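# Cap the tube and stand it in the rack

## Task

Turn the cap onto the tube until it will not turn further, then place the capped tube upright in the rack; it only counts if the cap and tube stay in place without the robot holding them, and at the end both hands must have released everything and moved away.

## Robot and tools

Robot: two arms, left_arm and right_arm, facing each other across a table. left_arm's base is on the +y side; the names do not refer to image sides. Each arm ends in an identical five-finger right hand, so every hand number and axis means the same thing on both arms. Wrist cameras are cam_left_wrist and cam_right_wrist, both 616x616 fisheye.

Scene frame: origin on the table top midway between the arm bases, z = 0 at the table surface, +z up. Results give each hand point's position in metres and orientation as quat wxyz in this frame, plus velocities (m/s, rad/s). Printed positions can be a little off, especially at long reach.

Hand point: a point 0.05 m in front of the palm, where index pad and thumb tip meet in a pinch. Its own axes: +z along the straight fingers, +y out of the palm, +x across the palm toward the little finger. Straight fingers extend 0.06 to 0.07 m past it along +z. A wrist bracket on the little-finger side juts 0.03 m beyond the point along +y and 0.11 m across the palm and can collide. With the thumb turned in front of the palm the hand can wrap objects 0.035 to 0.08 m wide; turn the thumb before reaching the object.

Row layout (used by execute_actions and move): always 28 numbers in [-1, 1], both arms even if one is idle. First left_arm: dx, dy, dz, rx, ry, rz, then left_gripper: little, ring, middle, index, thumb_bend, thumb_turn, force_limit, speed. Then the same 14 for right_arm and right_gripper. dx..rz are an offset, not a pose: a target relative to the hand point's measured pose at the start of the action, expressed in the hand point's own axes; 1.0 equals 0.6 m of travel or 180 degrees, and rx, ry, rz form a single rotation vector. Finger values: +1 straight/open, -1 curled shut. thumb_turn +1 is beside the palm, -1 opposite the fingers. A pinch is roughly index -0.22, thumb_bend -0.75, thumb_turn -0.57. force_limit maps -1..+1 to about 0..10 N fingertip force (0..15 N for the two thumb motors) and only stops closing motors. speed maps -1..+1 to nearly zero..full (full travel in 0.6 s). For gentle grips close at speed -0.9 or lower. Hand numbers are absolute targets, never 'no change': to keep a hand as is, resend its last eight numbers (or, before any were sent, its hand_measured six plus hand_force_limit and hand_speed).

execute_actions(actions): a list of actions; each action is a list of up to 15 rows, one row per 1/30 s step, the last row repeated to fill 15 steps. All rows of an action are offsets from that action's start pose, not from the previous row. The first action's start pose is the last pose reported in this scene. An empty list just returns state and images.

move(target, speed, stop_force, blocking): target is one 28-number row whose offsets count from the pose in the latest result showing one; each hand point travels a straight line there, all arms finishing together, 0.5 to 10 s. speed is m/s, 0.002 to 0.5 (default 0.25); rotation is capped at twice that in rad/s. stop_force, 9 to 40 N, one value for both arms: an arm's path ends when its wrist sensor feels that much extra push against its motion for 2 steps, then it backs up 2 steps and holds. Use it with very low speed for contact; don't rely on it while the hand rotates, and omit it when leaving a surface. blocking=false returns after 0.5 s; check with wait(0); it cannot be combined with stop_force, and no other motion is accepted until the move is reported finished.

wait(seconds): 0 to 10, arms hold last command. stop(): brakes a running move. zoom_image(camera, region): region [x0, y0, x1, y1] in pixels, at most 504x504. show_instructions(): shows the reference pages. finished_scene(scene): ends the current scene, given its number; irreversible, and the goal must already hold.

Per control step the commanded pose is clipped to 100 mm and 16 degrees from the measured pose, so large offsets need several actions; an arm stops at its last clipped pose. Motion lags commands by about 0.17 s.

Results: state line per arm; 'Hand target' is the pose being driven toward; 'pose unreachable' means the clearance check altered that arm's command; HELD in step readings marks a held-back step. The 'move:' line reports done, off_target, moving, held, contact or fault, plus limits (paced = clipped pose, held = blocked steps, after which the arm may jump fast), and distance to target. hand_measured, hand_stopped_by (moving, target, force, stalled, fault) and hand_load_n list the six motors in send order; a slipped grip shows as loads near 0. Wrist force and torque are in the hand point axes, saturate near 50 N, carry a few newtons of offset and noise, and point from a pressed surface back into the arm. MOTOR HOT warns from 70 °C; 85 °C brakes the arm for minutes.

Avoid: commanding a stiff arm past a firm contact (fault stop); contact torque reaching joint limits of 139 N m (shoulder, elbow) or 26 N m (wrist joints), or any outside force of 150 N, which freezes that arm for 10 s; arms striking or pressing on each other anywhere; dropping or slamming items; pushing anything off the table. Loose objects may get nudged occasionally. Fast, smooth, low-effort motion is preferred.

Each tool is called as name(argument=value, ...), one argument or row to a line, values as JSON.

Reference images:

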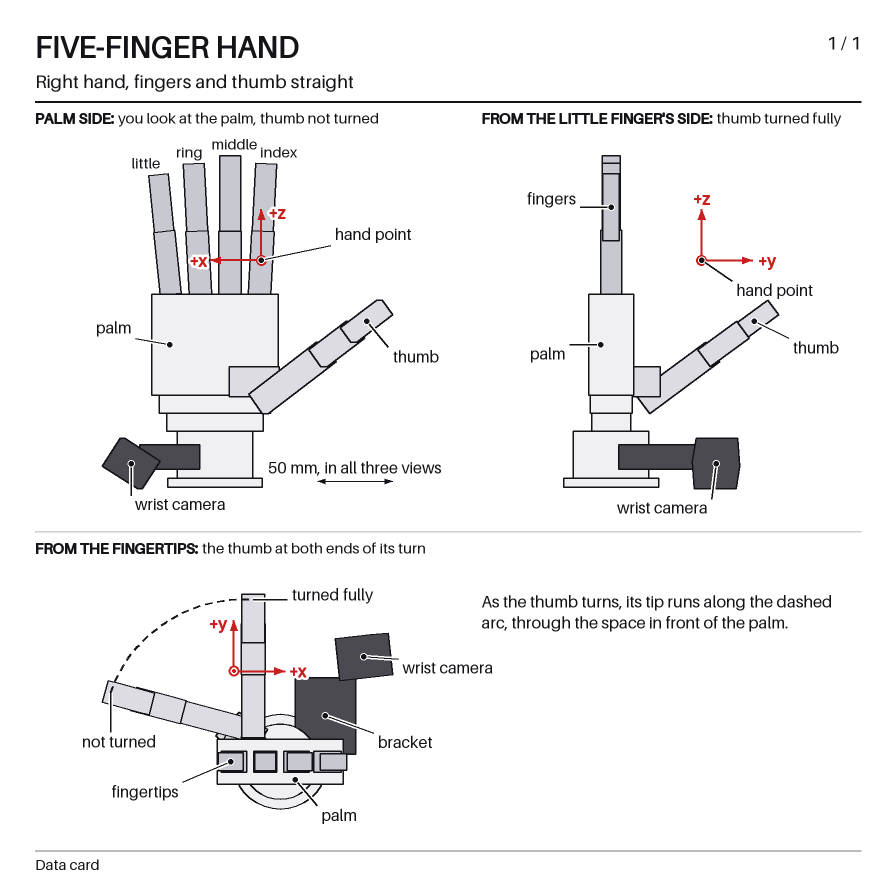

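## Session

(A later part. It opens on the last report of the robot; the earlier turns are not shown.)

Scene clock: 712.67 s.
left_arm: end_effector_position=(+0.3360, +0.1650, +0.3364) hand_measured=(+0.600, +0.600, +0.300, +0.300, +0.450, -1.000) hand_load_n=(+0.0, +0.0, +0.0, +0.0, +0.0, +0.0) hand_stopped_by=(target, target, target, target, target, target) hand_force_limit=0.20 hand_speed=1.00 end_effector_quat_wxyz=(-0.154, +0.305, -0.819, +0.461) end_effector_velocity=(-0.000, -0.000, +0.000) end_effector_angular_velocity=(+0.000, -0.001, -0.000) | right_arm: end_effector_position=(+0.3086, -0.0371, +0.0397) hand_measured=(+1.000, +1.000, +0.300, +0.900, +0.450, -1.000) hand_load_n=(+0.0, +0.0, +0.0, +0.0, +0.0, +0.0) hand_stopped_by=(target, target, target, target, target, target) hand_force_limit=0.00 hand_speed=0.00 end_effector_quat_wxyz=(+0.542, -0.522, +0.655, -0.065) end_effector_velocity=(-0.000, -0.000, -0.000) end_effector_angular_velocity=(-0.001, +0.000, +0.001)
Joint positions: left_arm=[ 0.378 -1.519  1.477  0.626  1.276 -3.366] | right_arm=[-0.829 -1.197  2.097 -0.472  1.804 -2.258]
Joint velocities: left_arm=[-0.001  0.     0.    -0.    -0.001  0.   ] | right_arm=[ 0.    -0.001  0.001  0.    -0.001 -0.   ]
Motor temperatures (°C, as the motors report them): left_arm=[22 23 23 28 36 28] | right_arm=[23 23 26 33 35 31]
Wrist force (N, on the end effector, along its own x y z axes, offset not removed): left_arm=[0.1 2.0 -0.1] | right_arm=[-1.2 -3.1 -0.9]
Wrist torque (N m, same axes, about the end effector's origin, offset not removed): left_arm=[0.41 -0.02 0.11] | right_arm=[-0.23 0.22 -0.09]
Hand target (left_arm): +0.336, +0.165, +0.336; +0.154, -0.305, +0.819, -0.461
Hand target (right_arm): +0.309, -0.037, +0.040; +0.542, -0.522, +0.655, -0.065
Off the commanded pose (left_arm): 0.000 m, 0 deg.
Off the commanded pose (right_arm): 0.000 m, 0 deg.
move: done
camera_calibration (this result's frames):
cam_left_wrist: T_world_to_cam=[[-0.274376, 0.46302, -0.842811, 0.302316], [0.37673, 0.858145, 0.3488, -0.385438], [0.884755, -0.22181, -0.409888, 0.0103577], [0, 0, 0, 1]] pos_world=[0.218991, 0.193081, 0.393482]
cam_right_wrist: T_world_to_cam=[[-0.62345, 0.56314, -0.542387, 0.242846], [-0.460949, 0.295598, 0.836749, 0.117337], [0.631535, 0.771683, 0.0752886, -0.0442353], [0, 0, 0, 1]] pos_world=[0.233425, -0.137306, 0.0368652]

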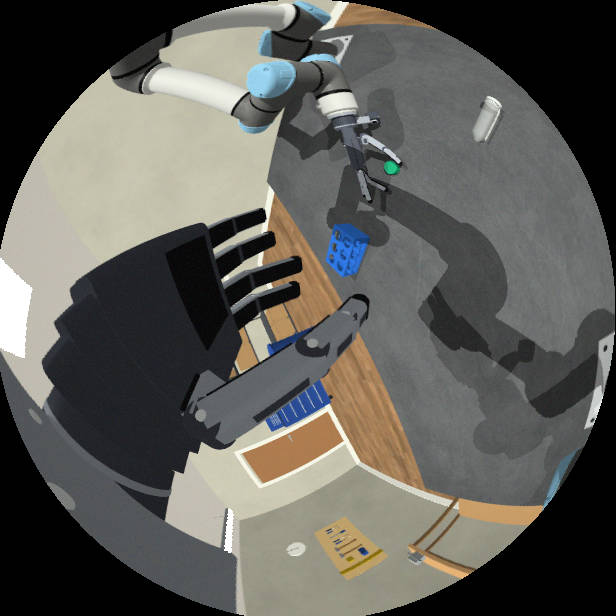

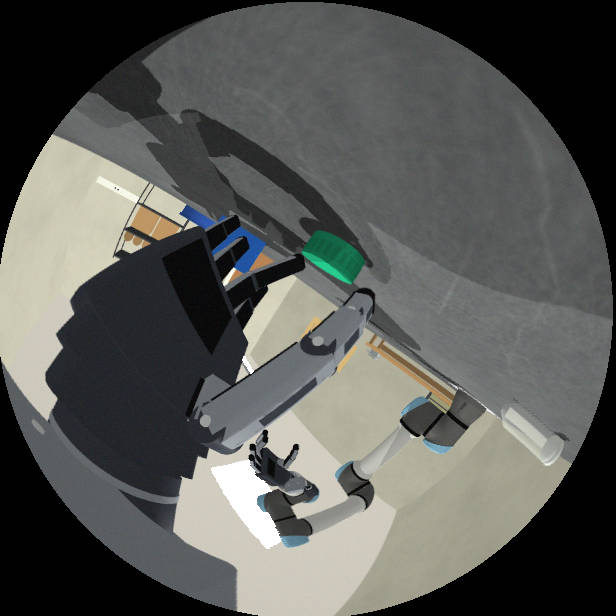

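move(
  target=[0,0,0,0,0,0,0.6,0.6,0.3,0.3,0.45,-1,0.2,1,-0.064,-0.065,-0.04,0,0.117,-0.189,1,1,0.3,0.3,0.4,-1,0.2,0],
  speed=0.4,
)

move(
  target=[0,0,0,0,0,0,0.6,0.6,0.3,0.3,0.45,-1,0.2,1,-0.218,0.242,-0.392,0,-0.43,-0.265,1,1,0.3,0.3,0.4,-1,0.2,0],
  speed=0.45,
)

move(
  target=[0,0,0,0,0,0,0.6,0.6,0.3,0.3,0.45,-1,0.2,1,0,0.104,0.064,0,0,0,1,1,0.3,0.3,0.35,-1,0.2,0],
  speed=0.1,
)

move(
  target=[0,0,0,0,0,0,0.6,0.6,0.3,0.3,0.45,-1,0.2,1,0,0,0,0,0,0,1,1,-0.3,-0.3,0.17,-1,0.2,-0.8],
)

Scene clock: 734.40 s.
left_arm: end_effector_position=(+0.3360, +0.1650, +0.3364) hand_measured=(+0.600, +0.600, +0.300, +0.300, +0.450, -1.000) hand_load_n=(+0.0, +0.0, +0.0, +0.0, +0.0, +0.0) hand_stopped_by=(target, target, target, target, target, target) hand_force_limit=0.20 hand_speed=1.00 end_effector_quat_wxyz=(-0.154, +0.305, -0.819, +0.461) end_effector_velocity=(-0.001, -0.001, +0.001) end_effector_angular_velocity=(-0.001, -0.001, -0.002) | right_arm: end_effector_position=(+0.3089, -0.0371, +0.0994) hand_measured=(+1.000, +1.000, +0.300, +0.300, +0.400, -1.000) hand_load_n=(+0.0, +0.0, +0.0, +0.0, +0.0, +0.0) hand_stopped_by=(target, target, target, target, target, target) hand_force_limit=0.20 hand_speed=0.00 end_effector_quat_wxyz=(+0.372, -0.669, +0.562, -0.313) end_effector_velocity=(-0.000, +0.000, -0.001) end_effector_angular_velocity=(-0.006, +0.003, -0.005)
Joint positions: left_arm=[ 0.378 -1.519  1.477  0.626  1.276 -3.366] | right_arm=[-0.629 -1.124  1.631  0.239  2.251 -2.616]
Joint velocities: left_arm=[-0.003 -0.    -0.001  0.    -0.001  0.   ] | right_arm=[ 0.003  0.007 -0.01   0.013  0.006  0.006]
Motor temperatures (°C, as the motors report them): left_arm=[22 23 23 28 36 28] | right_arm=[23 23 26 33 35 31]
Wrist force (N, on the end effector, along its own x y z axes, offset not removed): left_arm=[-0.2 -0.4 0.3] | right_arm=[-2.5 1.1 0.1]
Wrist torque (N m, same axes, about the end effector's origin, offset not removed): left_arm=[0.19 -0.03 0.08] | right_arm=[0.17 0.28 -0.03]
Hand target (left_arm): +0.336, +0.165, +0.336; +0.154, -0.305, +0.819, -0.461
Hand target (right_arm): +0.309, -0.037, +0.099; -0.372, +0.669, -0.562, +0.313
Off the commanded pose (left_arm): 0.000 m, 0 deg.
Off the commanded pose (right_arm): 0.000 m, 0 deg.
move: done
camera_calibration (this result's frames):
cam_left_wrist: T_world_to_cam=[[-0.274376, 0.46302, -0.842811, 0.302316], [0.37673, 0.858145, 0.3488, -0.385438], [0.884755, -0.22181, -0.409888, 0.0103577], [0, 0, 0, 1]] pos_world=[0.21899, 0.193081, 0.393482]
cam_right_wrist: T_world_to_cam=[[-0.537153, 0.0673389, -0.840792, 0.260039], [-0.53888, 0.739459, 0.403495, 0.151201], [0.648902, 0.669825, -0.360915, -0.0146608], [0, 0, 0, 1]] pos_world=[0.230673, -0.119497, 0.152339]

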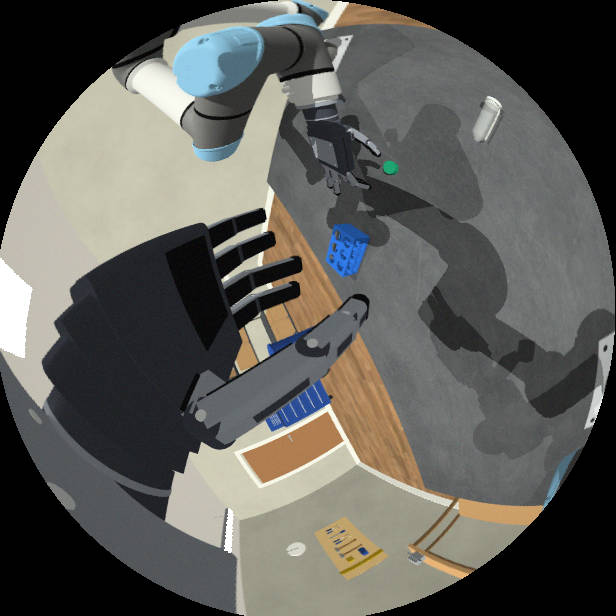

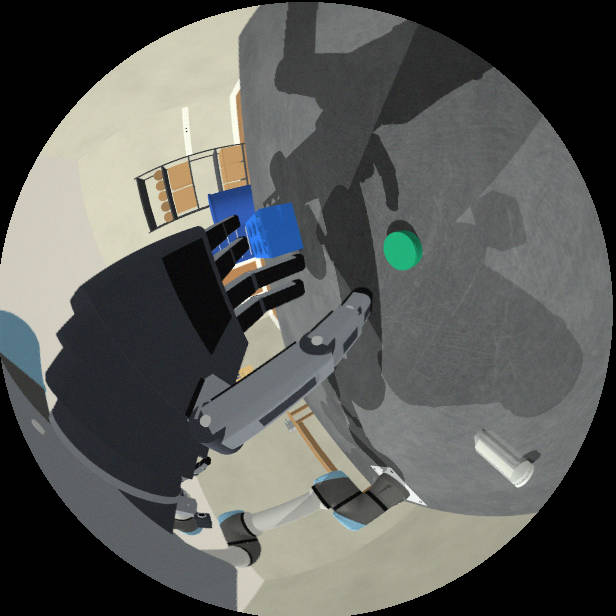

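Scene clock: 736.77 s.
left_arm: end_effector_position=(+0.3360, +0.1650, +0.3364) hand_measured=(+0.600, +0.600, +0.300, +0.300, +0.450, -1.000) hand_load_n=(+0.0, +0.0, +0.0, +0.0, +0.0, +0.0) hand_stopped_by=(target, target, target, target, target, target) hand_force_limit=0.20 hand_speed=1.00 end_effector_quat_wxyz=(-0.154, +0.305, -0.819, +0.461) end_effector_velocity=(-0.000, -0.001, +0.000) end_effector_angular_velocity=(-0.002, +0.000, -0.001) | right_arm: end_effector_position=(+0.0144, +0.0441, +0.1001) hand_measured=(+1.000, +1.000, +0.300, +0.300, +0.400, -1.000) hand_load_n=(+0.0, +0.0, +0.0, +0.0, +0.0, +0.0) hand_stopped_by=(target, target, target, target, target, target) hand_force_limit=0.20 hand_speed=0.00 end_effector_quat_wxyz=(-0.486, +0.869, +0.082, -0.047) end_effector_velocity=(-0.001, +0.001, +0.000) end_effector_angular_velocity=(-0.001, -0.000, +0.009)
Joint positions: left_arm=[ 0.378 -1.519  1.477  0.626  1.276 -3.366] | right_arm=[-0.55  -1.233  1.776  0.123  1.01  -3.536]
Joint velocities: left_arm=[-0.    -0.    -0.001 -0.001  0.001  0.   ] | right_arm=[ 0.002  0.005 -0.007  0.007 -0.006 -0.006]
Motor temperatures (°C, as the motors report them): left_arm=[22 23 23 28 36 28] | right_arm=[23 23 26 33 35 31]
Wrist force (N, on the end effector, along its own x y z axes, offset not removed): left_arm=[-1.4 2.6 0.6] | right_arm=[-4.7 -0.8 -3.5]
Wrist torque (N m, same axes, about the end effector's origin, offset not removed): left_arm=[0.59 0.11 -0.14] | right_arm=[0.29 0.77 -0.18]
Hand target (left_arm): +0.336, +0.165, +0.336; +0.154, -0.305, +0.819, -0.461
Hand target (right_arm): +0.014, +0.044, +0.100; -0.486, +0.869, +0.082, -0.047
Off the commanded pose (left_arm): 0.000 m, 0 deg.
Off the commanded pose (right_arm): 0.000 m, 0 deg.
move: done
camera_calibration (this result's frames):
cam_left_wrist: T_world_to_cam=[[-0.274376, 0.46302, -0.842811, 0.302316], [0.37673, 0.858145, 0.3488, -0.385438], [0.884755, -0.22181, -0.409888, 0.0103578], [0, 0, 0, 1]] pos_world=[0.21899, 0.193081, 0.393482]
cam_right_wrist: T_world_to_cam=[[-0.061001, -0.53465, -0.842869, 0.11682], [-0.73038, -0.551646, 0.402781, -0.00813409], [-0.680312, 0.640184, -0.356847, 0.142307], [0, 0, 0, 1]] pos_world=[0.0979985, -0.033132, 0.152522]

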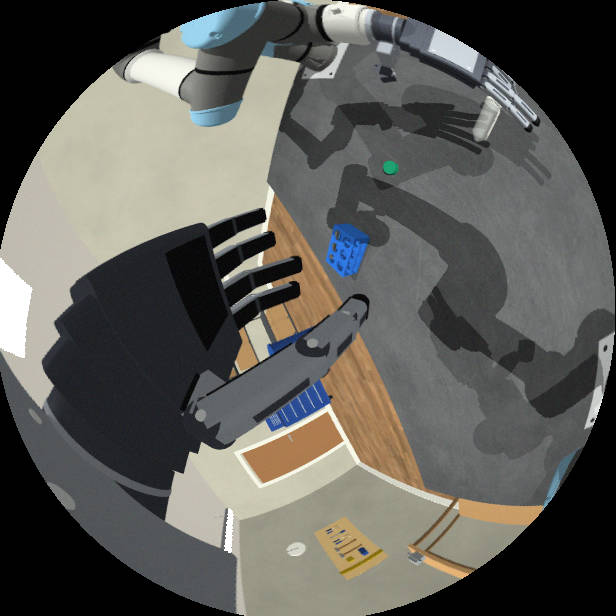

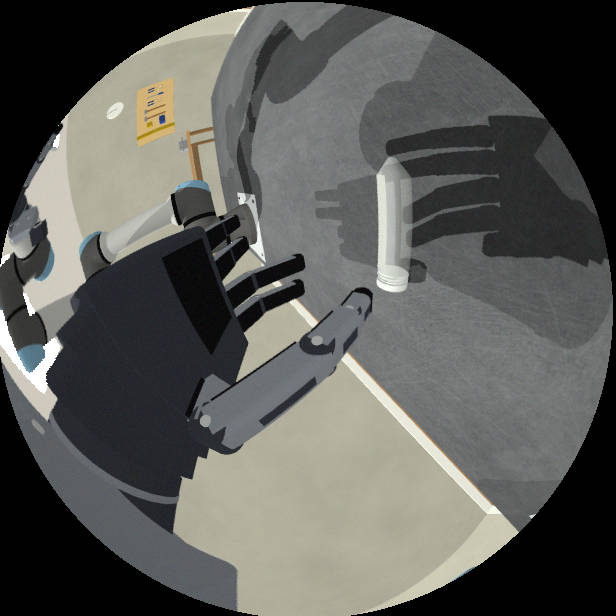

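Scene clock: 737.97 s.
left_arm: end_effector_position=(+0.3360, +0.1650, +0.3364) hand_measured=(+0.600, +0.600, +0.300, +0.300, +0.450, -1.000) hand_load_n=(+0.0, +0.0, +0.0, +0.0, +0.0, +0.0) hand_stopped_by=(target, target, target, target, target, target) hand_force_limit=0.20 hand_speed=1.00 end_effector_quat_wxyz=(-0.154, +0.305, -0.819, +0.461) end_effector_velocity=(-0.000, -0.000, -0.000) end_effector_angular_velocity=(-0.000, -0.000, -0.001) | right_arm: end_effector_position=(+0.0143, +0.0441, +0.0270) hand_measured=(+1.000, +1.000, +0.300, +0.300, +0.350, -1.000) hand_load_n=(+0.0, +0.0, +0.0, +0.0, +0.0, +0.0) hand_stopped_by=(target, target, target, target, target, target) hand_force_limit=0.20 hand_speed=0.00 end_effector_quat_wxyz=(-0.486, +0.869, +0.082, -0.047) end_effector_velocity=(-0.001, -0.000, -0.003) end_effector_angular_velocity=(-0.001, +0.000, -0.000)
Joint positions: left_arm=[ 0.378 -1.519  1.477  0.626  1.276 -3.366] | right_arm=[-0.55  -1.128  1.849 -0.055  1.01  -3.536]
Joint velocities: left_arm=[-0.001 -0.     0.    -0.001  0.     0.   ] | right_arm=[ 0.001  0.004  0.003 -0.006  0.001  0.001]
Motor temperatures (°C, as the motors report them): left_arm=[22 23 23 28 36 28] | right_arm=[23 23 26 33 35 31]
Wrist force (N, on the end effector, along its own x y z axes, offset not removed): left_arm=[0.9 0.1 -0.9] | right_arm=[-2.7 1.9 1.7]
Wrist torque (N m, same axes, about the end effector's origin, offset not removed): left_arm=[0.12 -0.29 -0.09] | right_arm=[0.27 0.23 -0.12]
Hand target (left_arm): +0.336, +0.165, +0.336; +0.154, -0.305, +0.819, -0.461
Hand target (right_arm): +0.014, +0.044, +0.027; -0.486, +0.869, +0.082, -0.047
Off the commanded pose (left_arm): 0.000 m, 0 deg.
Off the commanded pose (right_arm): 0.000 m, 0 deg.
move: done
camera_calibration (this result's frames):
cam_left_wrist: T_world_to_cam=[[-0.274376, 0.463019, -0.842811, 0.302316], [0.37673, 0.858145, 0.3488, -0.385438], [0.884755, -0.22181, -0.409888, 0.0103577], [0, 0, 0, 1]] pos_world=[0.218991, 0.193081, 0.393482]
cam_right_wrist: T_world_to_cam=[[-0.0610396, -0.534658, -0.842861, 0.055248], [-0.730439, -0.551569, 0.402779, 0.0212112], [-0.680245, 0.640244, -0.356868, 0.116196], [0, 0, 0, 1]] pos_world=[0.0979075, -0.0331555, 0.0794895]

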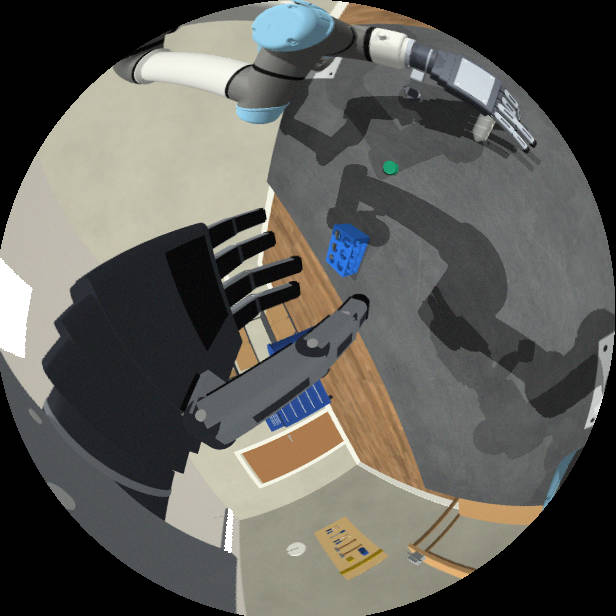

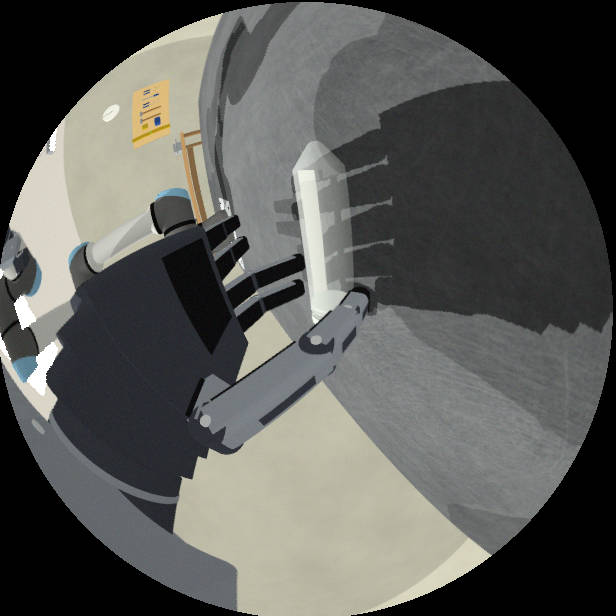

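Scene clock: 739.40 s.
left_arm: end_effector_position=(+0.3360, +0.1650, +0.3364) hand_measured=(+0.600, +0.600, +0.300, +0.300, +0.450, -1.000) hand_load_n=(+0.0, +0.0, +0.0, +0.0, +0.0, +0.0) hand_stopped_by=(target, target, target, target, target, target) hand_force_limit=0.20 hand_speed=1.00 end_effector_quat_wxyz=(-0.154, +0.305, -0.819, +0.461) end_effector_velocity=(-0.000, -0.000, -0.000) end_effector_angular_velocity=(-0.000, +0.000, -0.001) | right_arm: end_effector_position=(+0.0143, +0.0441, +0.0270) hand_measured=(+1.000, +1.000, -0.064, -0.086, +0.176, -1.000) hand_load_n=(+0.0, +0.0, +4.5, +6.0, +10.5, -2.0) hand_stopped_by=(target, target, force, force, target, target) hand_force_limit=0.20 hand_speed=-0.80 end_effector_quat_wxyz=(-0.486, +0.869, +0.082, -0.047) end_effector_velocity=(+0.000, +0.000, +0.000) end_effector_angular_velocity=(+0.001, -0.000, -0.000)
Joint positions: left_arm=[ 0.378 -1.519  1.477  0.626  1.276 -3.366] | right_arm=[-0.55  -1.128  1.849 -0.055  1.01  -3.536]
Joint velocities: left_arm=[-0.001 -0.     0.    -0.     0.001  0.   ] | right_arm=[ 0.    -0.    -0.    -0.001  0.     0.001]
Motor temperatures (°C, as the motors report them): left_arm=[22 23 23 28 36 28] | right_arm=[23 23 26 33 35 31]
Wrist force (N, on the end effector, along its own x y z axes, offset not removed): left_arm=[-3.2 1.2 2.1] | right_arm=[0.4 -0.5 0.0]
Wrist torque (N m, same axes, about the end effector's origin, offset not removed): left_arm=[0.19 0.38 -0.26] | right_arm=[-0.08 0.04 0.09]
Hand target (left_arm): +0.336, +0.165, +0.336; +0.154, -0.305, +0.819, -0.461
Hand target (right_arm): +0.014, +0.044, +0.027; -0.486, +0.869, +0.082, -0.047
Off the commanded pose (left_arm): 0.000 m, 0 deg.
Off the commanded pose (right_arm): 0.000 m, 0 deg.
move: done
camera_calibration (this result's frames):
cam_left_wrist: T_world_to_cam=[[-0.274376, 0.46302, -0.842811, 0.302316], [0.37673, 0.858145, 0.3488, -0.385438], [0.884755, -0.22181, -0.409888, 0.0103577], [0, 0, 0, 1]] pos_world=[0.21899, 0.193081, 0.393482]
cam_right_wrist: T_world_to_cam=[[-0.0610574, -0.534691, -0.842839, 0.0552275], [-0.730421, -0.551562, 0.402821, 0.0212042], [-0.680263, 0.640222, -0.356873, 0.116181], [0, 0, 0, 1]] pos_world=[0.0978939, -0.0331568, 0.0794684]

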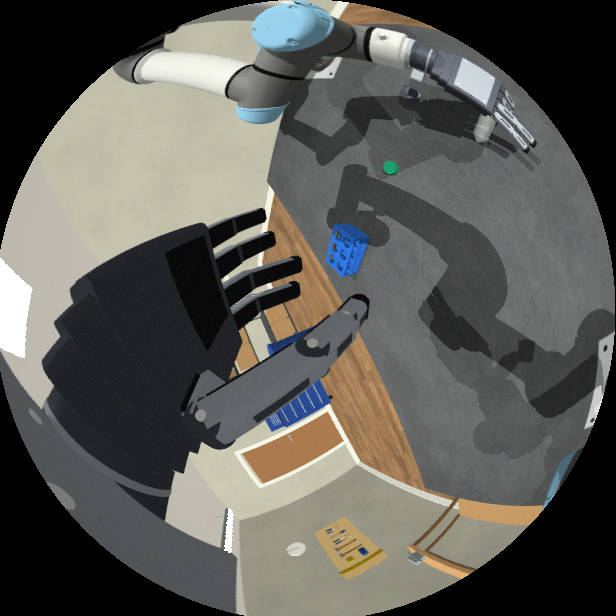

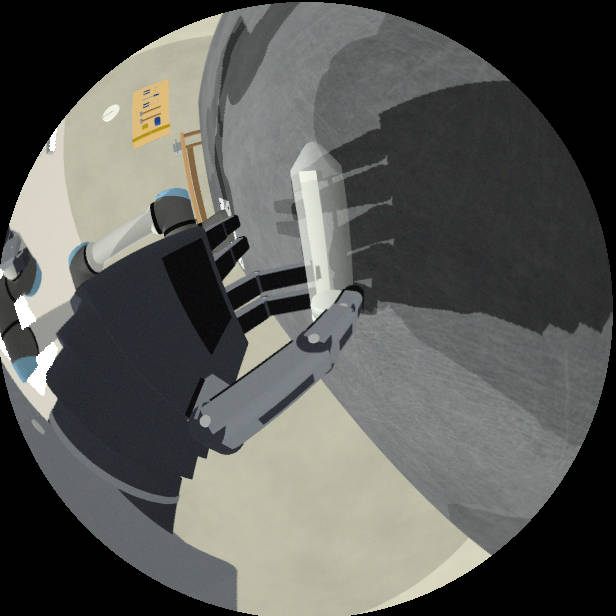

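move(
  target=[-0.15,0,-0.1,0,0,0,0.6,0.6,0.3,0.3,0.45,-1,0.2,1,0,-0.26,-0.16,0.138,-0.138,0.486,1,1,-0.3,-0.3,0.17,-1,0.2,-0.8],
  speed=0.35,
)

move(
  target=[0,0,0,0,0,0,0.6,0.6,0.3,0.3,0.45,-1,0.2,1,0.02,-0.798,-0.3,0.45,0,0,1,1,-0.3,-0.3,0.17,-1,0.2,-0.8],
  speed=0.35,
)

Scene clock: 756.90 s.
left_arm: end_effector_position=(+0.3731, +0.2624, +0.3655) hand_measured=(+0.600, +0.600, +0.300, +0.300, +0.450, -1.000) hand_load_n=(+0.0, +0.0, +0.0, +0.0, +0.0, +0.0) hand_stopped_by=(target, target, target, target, target, target) hand_force_limit=0.20 hand_speed=1.00 end_effector_quat_wxyz=(-0.154, +0.305, -0.819, +0.461) end_effector_velocity=(+0.000, -0.000, +0.000) end_effector_angular_velocity=(-0.001, -0.000, -0.001) | right_arm: end_effector_position=(+0.0144, +0.0439, +0.2101) hand_measured=(+1.000, +1.000, -0.064, -0.086, +0.176, -1.000) hand_load_n=(+0.0, +0.0, +5.0, +6.0, +10.5, -2.5) hand_stopped_by=(target, target, force, force, target, target) hand_force_limit=0.20 hand_speed=-0.80 end_effector_quat_wxyz=(+0.451, -0.545, +0.450, +0.545) end_effector_velocity=(+0.000, +0.000, +0.000) end_effector_angular_velocity=(+0.006, +0.008, -0.004)
Joint positions: left_arm=[ 0.601 -1.619  1.499  0.679  1.464 -3.243] | right_arm=[-0.727 -1.323  2.178 -0.857  0.721 -1.57 ]
Joint velocities: left_arm=[ 0.001 -0.    -0.    -0.001  0.002  0.001] | right_arm=[ 0.003  0.002  0.005 -0.019  0.007  0.016]
Motor temperatures (°C, as the motors report them): left_arm=[22 23 23 28 36 28] | right_arm=[23 23 26 33 35 31]
Wrist force (N, on the end effector, along its own x y z axes, offset not removed): left_arm=[-1.6 0.4 2.2] | right_arm=[0.3 -0.9 0.9]
Wrist torque (N m, same axes, about the end effector's origin, offset not removed): left_arm=[0.12 0.14 -0.14] | right_arm=[-0.14 0.00 0.09]
Hand target (left_arm): +0.373, +0.262, +0.366; +0.154, -0.305, +0.819, -0.461
Hand target (right_arm): +0.014, +0.044, +0.210; -0.451, +0.544, -0.450, -0.545
Off the commanded pose (left_arm): 0.000 m, 0 deg.
Off the commanded pose (right_arm): 0.000 m, 0 deg.
move: done
camera_calibration (this result's frames):
cam_left_wrist: T_world_to_cam=[[-0.274288, 0.463075, -0.842809, 0.291863], [0.376685, 0.858124, 0.3489, -0.493147], [0.884802, -0.221774, -0.409807, 0.0110467], [0, 0, 0, 1]] pos_world=[0.256041, 0.290476, 0.422571]
cam_right_wrist: T_world_to_cam=[[-0.970378, -0.182239, 0.158606, -0.00331546], [0.232164, -0.521806, 0.820864, -0.1555], [-0.0668322, 0.833371, 0.548658, -0.025821], [0, 0, 0, 1]] pos_world=[0.0311587, -0.0602267, 0.142337]

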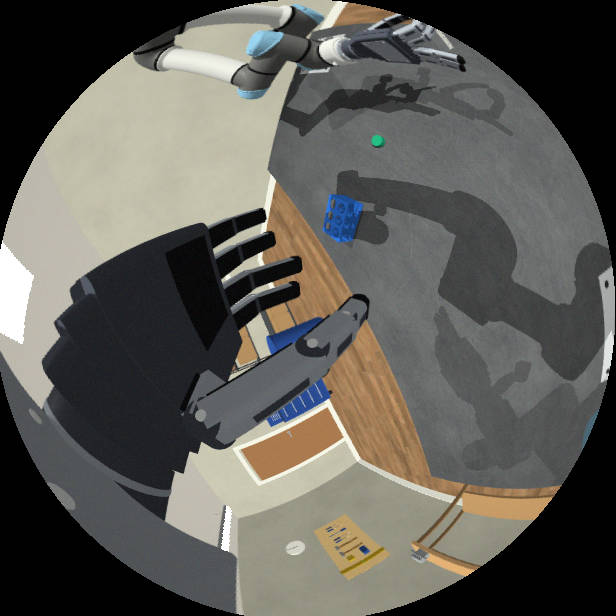

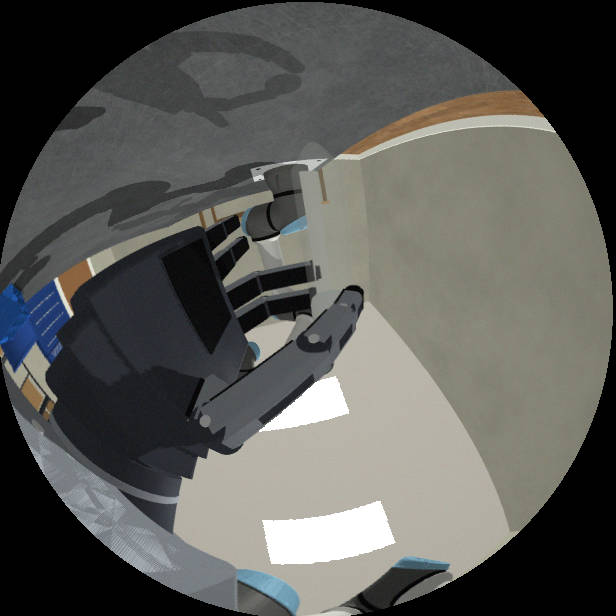

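Scene clock: 759.53 s.
left_arm: end_effector_position=(+0.3731, +0.2624, +0.3655) hand_measured=(+0.600, +0.600, +0.300, +0.300, +0.450, -1.000) hand_load_n=(+0.0, +0.0, +0.0, +0.0, +0.0, +0.0) hand_stopped_by=(target, target, target, target, target, target) hand_force_limit=0.20 hand_speed=1.00 end_effector_quat_wxyz=(-0.154, +0.305, -0.819, +0.461) end_effector_velocity=(-0.000, +0.000, -0.001) end_effector_angular_velocity=(+0.001, +0.001, -0.000) | right_arm: end_effector_position=(+0.5183, -0.0431, +0.1974) hand_measured=(+1.000, +1.000, -0.064, -0.086, +0.176, -1.000) hand_load_n=(+0.0, +0.0, +5.0, +6.0, +10.5, -2.5) hand_stopped_by=(target, target, force, force, target, target) hand_force_limit=0.20 hand_speed=-0.80 end_effector_quat_wxyz=(+0.696, -0.122, +0.697, +0.122) end_effector_velocity=(+0.001, +0.001, +0.000) end_effector_angular_velocity=(+0.000, +0.000, -0.003)
Joint positions: left_arm=[ 0.601 -1.619  1.499  0.679  1.464 -3.243] | right_arm=[-1.024 -1.123  1.914 -0.791  1.837 -1.571]
Joint velocities: left_arm=[ 0.    -0.     0.001  0.     0.001 -0.   ] | right_arm=[ 0.001  0.003 -0.005  0.002  0.004  0.   ]
Motor temperatures (°C, as the motors report them): left_arm=[22 23 23 28 36 28] | right_arm=[23 23 26 33 35 31]
Wrist force (N, on the end effector, along its own x y z axes, offset not removed): left_arm=[-0.2 1.5 1.0] | right_arm=[-2.6 -0.4 0.1]
Wrist torque (N m, same axes, about the end effector's origin, offset not removed): left_arm=[0.31 -0.04 -0.12] | right_arm=[-0.12 0.46 -0.07]
Hand target (left_arm): +0.373, +0.262, +0.366; +0.154, -0.305, +0.819, -0.461
Hand target (right_arm): +0.518, -0.043, +0.197; +0.696, -0.122, +0.697, +0.122
Off the commanded pose (left_arm): 0.000 m, 0 deg.
Off the commanded pose (right_arm): 0.001 m, 0 deg.
move: done
camera_calibration (this result's frames):
cam_left_wrist: T_world_to_cam=[[-0.274277, 0.463081, -0.84281, 0.29186], [0.376684, 0.858121, 0.348909, -0.493154], [0.884806, -0.221775, -0.409798, 0.0110437], [0, 0, 0, 1]] pos_world=[0.256042, 0.29048, 0.422574]
cam_right_wrist: T_world_to_cam=[[-0.331823, 0.9298, 0.159263, 0.188605], [-0.477087, -0.311054, 0.821969, 0.0689263], [0.813807, 0.196766, 0.54681, -0.396189], [0, 0, 0, 1]] pos_world=[0.417888, -0.0759685, 0.129947]

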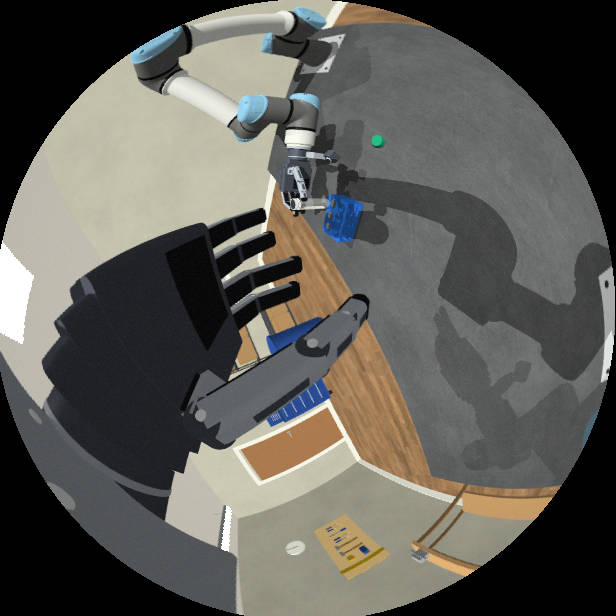

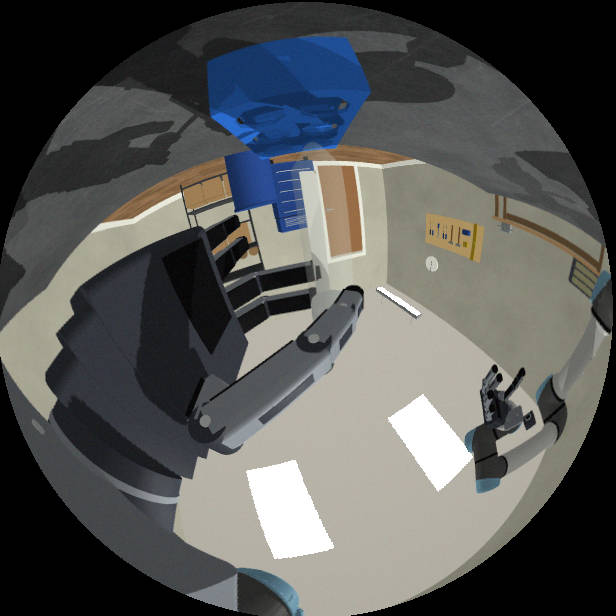

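move(
  target=[0,0,0,0,0,0,0.6,0.6,0.3,0.3,0.45,-1,0.2,1,0.035,-0.047,0.018,0,0,0,1,1,-0.3,-0.3,0.17,-1,0.2,-0.8],
  speed=0.06,
)

zoom_image(
  camera="cam_right_wrist",
  region=[230,30,430,230],
)

zoom_image(
  camera="cam_left_wrist",
  region=[270,160,380,260],
)

Scene clock: 775.87 s.
left_arm: end_effector_position=(+0.3731, +0.2624, +0.3655) hand_measured=(+0.600, +0.600, +0.300, +0.300, +0.450, -1.000) hand_load_n=(+0.0, +0.0, +0.0, +0.0, +0.0, +0.0) hand_stopped_by=(target, target, target, target, target, target) hand_force_limit=0.20 hand_speed=1.00 end_effector_quat_wxyz=(-0.154, +0.305, -0.819, +0.461) end_effector_velocity=(-0.000, +0.000, -0.000) end_effector_angular_velocity=(+0.001, +0.001, -0.000) | right_arm: end_effector_position=(+0.5378, -0.0658, +0.1765) hand_measured=(+1.000, +1.000, -0.064, -0.086, +0.176, -1.000) hand_load_n=(+0.0, +0.0, +5.0, +6.0, +10.5, -2.5) hand_stopped_by=(target, target, force, force, target, target) hand_force_limit=0.20 hand_speed=-0.80 end_effector_quat_wxyz=(+0.696, -0.122, +0.697, +0.122) end_effector_velocity=(+0.001, -0.001, -0.002) end_effector_angular_velocity=(-0.001, +0.000, +0.000)
Joint positions: left_arm=[ 0.601 -1.619  1.499  0.679  1.464 -3.243] | right_arm=[-1.089 -1.092  1.941 -0.848  1.772 -1.571]
Joint velocities: left_arm=[ 0.    -0.     0.     0.001  0.001 -0.   ] | right_arm=[-0.004  0.003  0.001 -0.003 -0.004 -0.001]
Motor temperatures (°C, as the motors report them): left_arm=[22 23 23 28 36 28] | right_arm=[23 23 26 33 35 31]
Wrist force (N, on the end effector, along its own x y z axes, offset not removed): left_arm=[-3.5 1.3 -0.3] | right_arm=[-2.3 -1.2 0.4]
Wrist torque (N m, same axes, about the end effector's origin, offset not removed): left_arm=[0.66 0.48 -0.35] | right_arm=[-0.48 0.27 -0.08]
Hand target (left_arm): +0.373, +0.262, +0.366; +0.154, -0.305, +0.819, -0.461
Hand target (right_arm): +0.538, -0.066, +0.176; +0.696, -0.122, +0.697, +0.122
Off the commanded pose (left_arm): 0.000 m, 0 deg.
Off the commanded pose (right_arm): 0.000 m, 0 deg.
move: done
camera_calibration (this result's frames):
cam_left_wrist: T_world_to_cam=[[-0.274274, 0.463083, -0.84281, 0.291859], [0.376687, 0.858119, 0.34891, -0.493153], [0.884805, -0.221779, -0.409798, 0.0110459], [0, 0, 0, 1]] pos_world=[0.256041, 0.290479, 0.422574]
cam_right_wrist: T_world_to_cam=[[-0.331793, 0.929797, 0.159344, 0.219505], [-0.477056, -0.3111, 0.82197, 0.0883541], [0.813837, 0.196708, 0.546786, -0.396208], [0, 0, 0, 1]] pos_world=[0.437429, -0.0986705, 0.10904]

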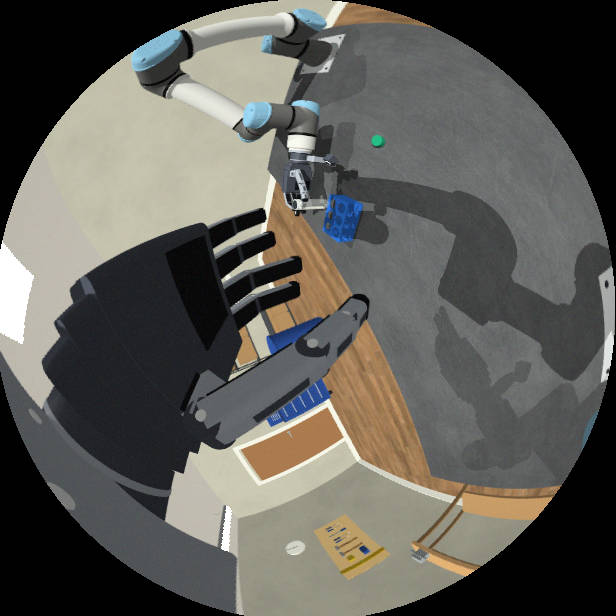

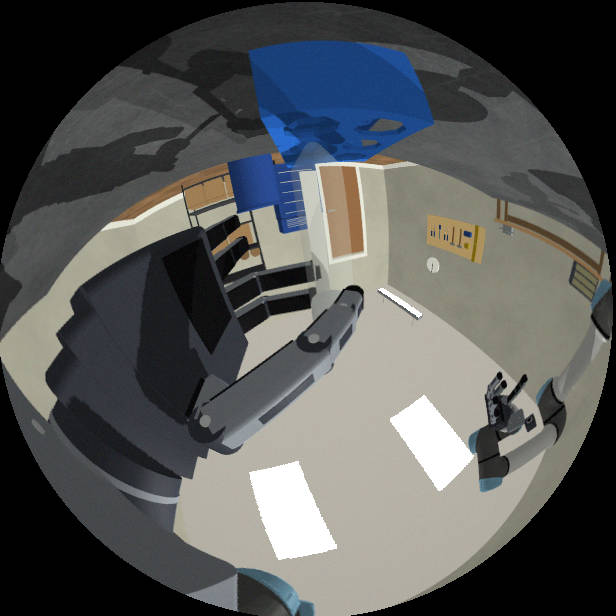

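Region (230, 30, 430, 230) of cam_right_wrist's 616x616 image, scaled by 2.520, with more detail than that image has.

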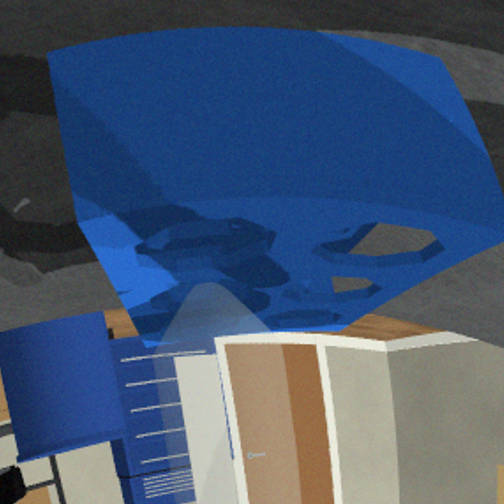

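Region (270, 160, 380, 260) of cam_left_wrist's 616x616 image, scaled by 4.582, with more detail than that image has; it fills the top 458 rows of this view, and the rest is white.

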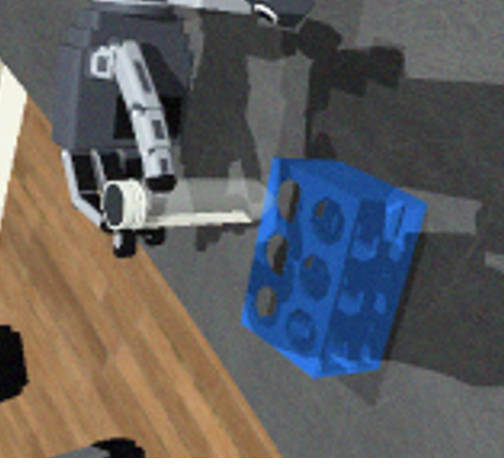

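Aligned.

move(
  target=[0,0,0,0,0,0,0.6,0.6,0.3,0.3,0.45,-1,0.2,1,0.115,0,0,0,0,0,1,1,-0.3,-0.3,0.17,-1,0.2,-0.8],
  speed=0.025,
  stop_force=9,
)

zoom_image(
  camera="cam_left_wrist",
  region=[270,140,400,260],
)

Scene clock: 786.47 s.
left_arm: end_effector_position=(+0.3731, +0.2624, +0.3655) hand_measured=(+0.600, +0.600, +0.300, +0.300, +0.450, -1.000) hand_load_n=(+0.0, +0.0, +0.0, +0.0, +0.0, +0.0) hand_stopped_by=(target, target, target, target, target, target) hand_force_limit=0.20 hand_speed=1.00 end_effector_quat_wxyz=(-0.154, +0.305, -0.819, +0.461) end_effector_velocity=(-0.000, +0.000, -0.000) end_effector_angular_velocity=(+0.000, +0.000, -0.000) | right_arm: end_effector_position=(+0.5377, -0.0657, +0.1078) hand_measured=(+1.000, +1.000, -0.064, -0.086, +0.176, -1.000) hand_load_n=(+0.0, +0.0, +4.5, +5.5, +10.5, +4.0) hand_stopped_by=(target, target, force, force, target, target) hand_force_limit=0.20 hand_speed=-0.80 end_effector_quat_wxyz=(+0.696, -0.122, +0.697, +0.122) end_effector_velocity=(+0.000, -0.000, -0.002) end_effector_angular_velocity=(-0.001, -0.000, -0.001)
Joint positions: left_arm=[ 0.601 -1.619  1.499  0.679  1.464 -3.243] | right_arm=[-1.089 -0.953  1.962 -1.009  1.772 -1.571]
Joint velocities: left_arm=[-0. -0.  0. -0.  0.  0.] | right_arm=[ 0.     0.005 -0.    -0.004  0.001 -0.001]
Motor temperatures (°C, as the motors report them): left_arm=[22 23 23 28 36 28] | right_arm=[23 23 26 33 35 31]
Wrist force (N, on the end effector, along its own x y z axes, offset not removed): left_arm=[-3.9 -1.7 2.0] | right_arm=[-6.8 -1.4 0.9]
Wrist torque (N m, same axes, about the end effector's origin, offset not removed): left_arm=[-0.18 0.30 -0.31] | right_arm=[-0.52 -0.22 0.22]
Hand target (left_arm): +0.373, +0.262, +0.366; +0.154, -0.305, +0.819, -0.461
Hand target (right_arm): +0.538, -0.066, +0.108; +0.696, -0.122, +0.697, +0.122
Off the commanded pose (left_arm): 0.000 m, 0 deg.
Off the commanded pose (right_arm): 0.000 m, 0 deg.
move: done
camera_calibration (this result's frames):
cam_left_wrist: T_world_to_cam=[[-0.274274, 0.463083, -0.84281, 0.291859], [0.376688, 0.858119, 0.34891, -0.493153], [0.884805, -0.221779, -0.409798, 0.011046], [0, 0, 0, 1]] pos_world=[0.256041, 0.290479, 0.422574]
cam_right_wrist: T_world_to_cam=[[-0.331803, 0.929779, 0.159426, 0.230332], [-0.477089, -0.311186, 0.821918, 0.144877], [0.813814, 0.196655, 0.54684, -0.358592], [0, 0, 0, 1]] pos_world=[0.437371, -0.0985558, 0.0402945]

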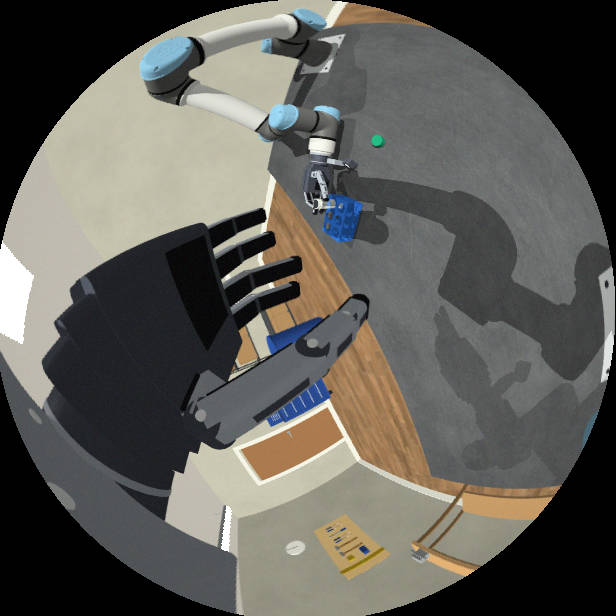

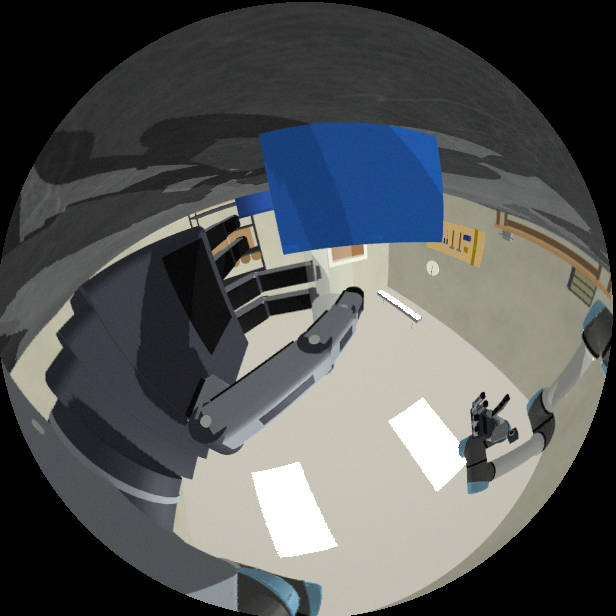

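Region (270, 140, 400, 260) of cam_left_wrist's 616x616 image, scaled by 3.877, with more detail than that image has; it fills the top 465 rows of this view, and the rest is white.

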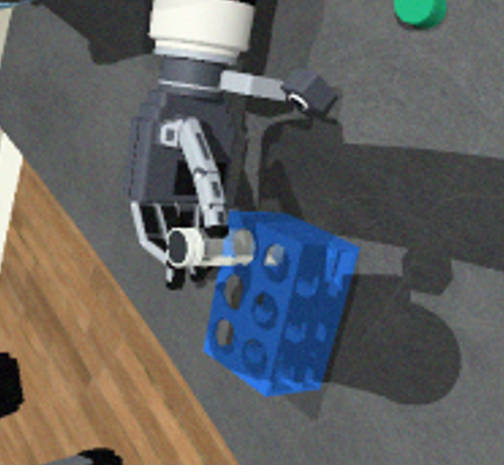

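move(
  target=[0.415,0.24,0.535,-0.0075,0.212,0.1325,0.6,0.6,0.3,0.3,0.45,-1,0.2,1,0.016,0,0,0,0.045,0,1,1,0.1,1,0.3,-1,0.2,0.5],
  speed=0.3,
)

Scene clock: 807.70 s.
left_arm: end_effector_position=(+0.3019, -0.0532, +0.0810) hand_measured=(+0.600, +0.600, +0.300, +0.300, +0.450, -1.000) hand_load_n=(+0.0, +0.0, +0.0, +0.0, +0.0, +0.0) hand_stopped_by=(target, target, target, target, target, target) hand_force_limit=0.20 hand_speed=1.00 end_effector_quat_wxyz=(+0.034, -0.032, -0.874, +0.484) end_effector_velocity=(-0.001, -0.001, -0.002) end_effector_angular_velocity=(+0.003, +0.001, -0.004) | right_arm: end_effector_position=(+0.5377, -0.0657, +0.0982) hand_measured=(+1.000, +1.000, +0.100, +1.000, +0.300, -1.000) hand_load_n=(+0.0, +0.0, +0.0, +0.0, +0.0, +0.0) hand_stopped_by=(target, target, target, target, target, target) hand_force_limit=0.20 hand_speed=0.50 end_effector_quat_wxyz=(+0.645, -0.130, +0.744, +0.113) end_effector_velocity=(+0.000, +0.000, +0.000) end_effector_angular_velocity=(+0.001, +0.001, -0.000)
Joint positions: left_arm=[ 0.443 -0.947  1.37   0.194  1.99  -2.893] | right_arm=[-1.088 -0.986  1.92  -0.789  1.77  -1.541]
Joint velocities: left_arm=[-0.001  0.005 -0.005  0.003  0.003  0.002] | right_arm=[-0.    -0.    -0.001  0.002 -0.     0.001]
Motor temperatures (°C, as the motors report them): left_arm=[22 23 23 28 36 28] | right_arm=[23 23 26 33 35 31]
Wrist force (N, on the end effector, along its own x y z axes, offset not removed): left_arm=[-3.1 3.1 -1.9] | right_arm=[1.0 2.1 -0.1]
Wrist torque (N m, same axes, about the end effector's origin, offset not removed): left_arm=[0.67 0.35 0.01] | right_arm=[0.38 0.00 0.24]
Hand target (left_arm): +0.302, -0.053, +0.081; -0.034, +0.032, +0.874, -0.484
Hand target (right_arm): +0.538, -0.066, +0.098; +0.645, -0.130, +0.744, +0.113
Off the commanded pose (left_arm): 0.001 m, 0 deg.
Off the commanded pose (right_arm): 0.000 m, 0 deg.
move: done
camera_calibration (this result's frames):
cam_left_wrist: T_world_to_cam=[[0.135155, 0.522639, -0.841773, 0.0581718], [0.872499, 0.339833, 0.351084, -0.273636], [0.469552, -0.781896, -0.410072, -0.0169983], [0, 0, 0, 1]] pos_world=[0.238867, 0.0492968, 0.138066]
cam_right_wrist: T_world_to_cam=[[-0.310938, 0.93728, 0.157557, 0.221292], [-0.362813, -0.270274, 0.891806, 0.0871484], [0.878456, 0.220133, 0.424096, -0.374472], [0, 0, 0, 1]] pos_world=[0.429384, -0.101425, 0.0462264]

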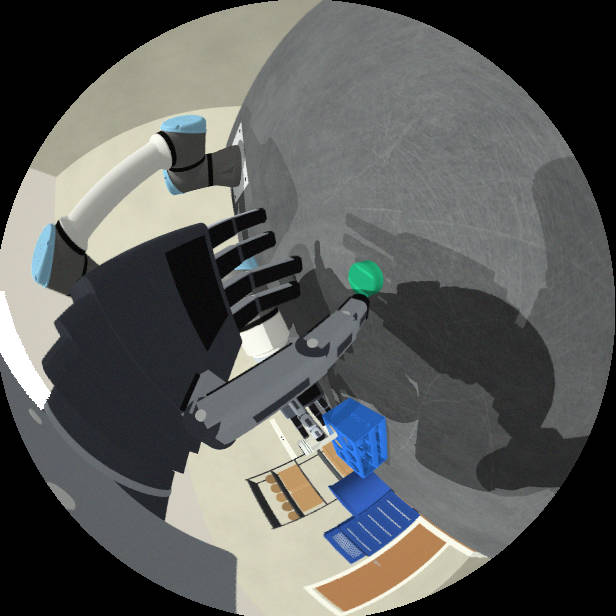

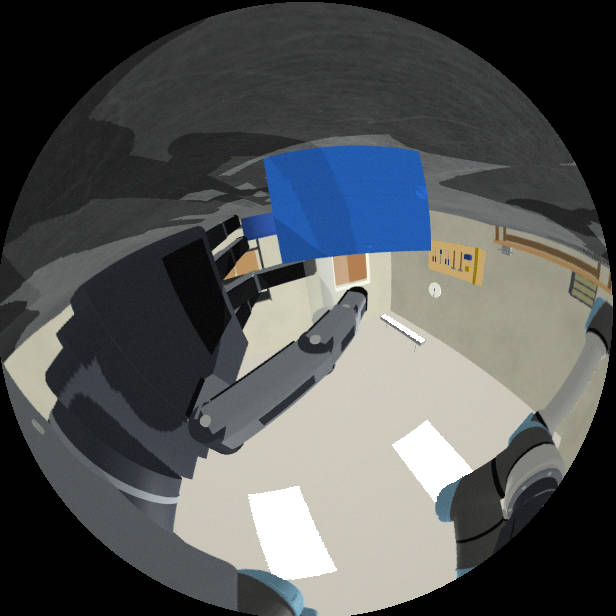

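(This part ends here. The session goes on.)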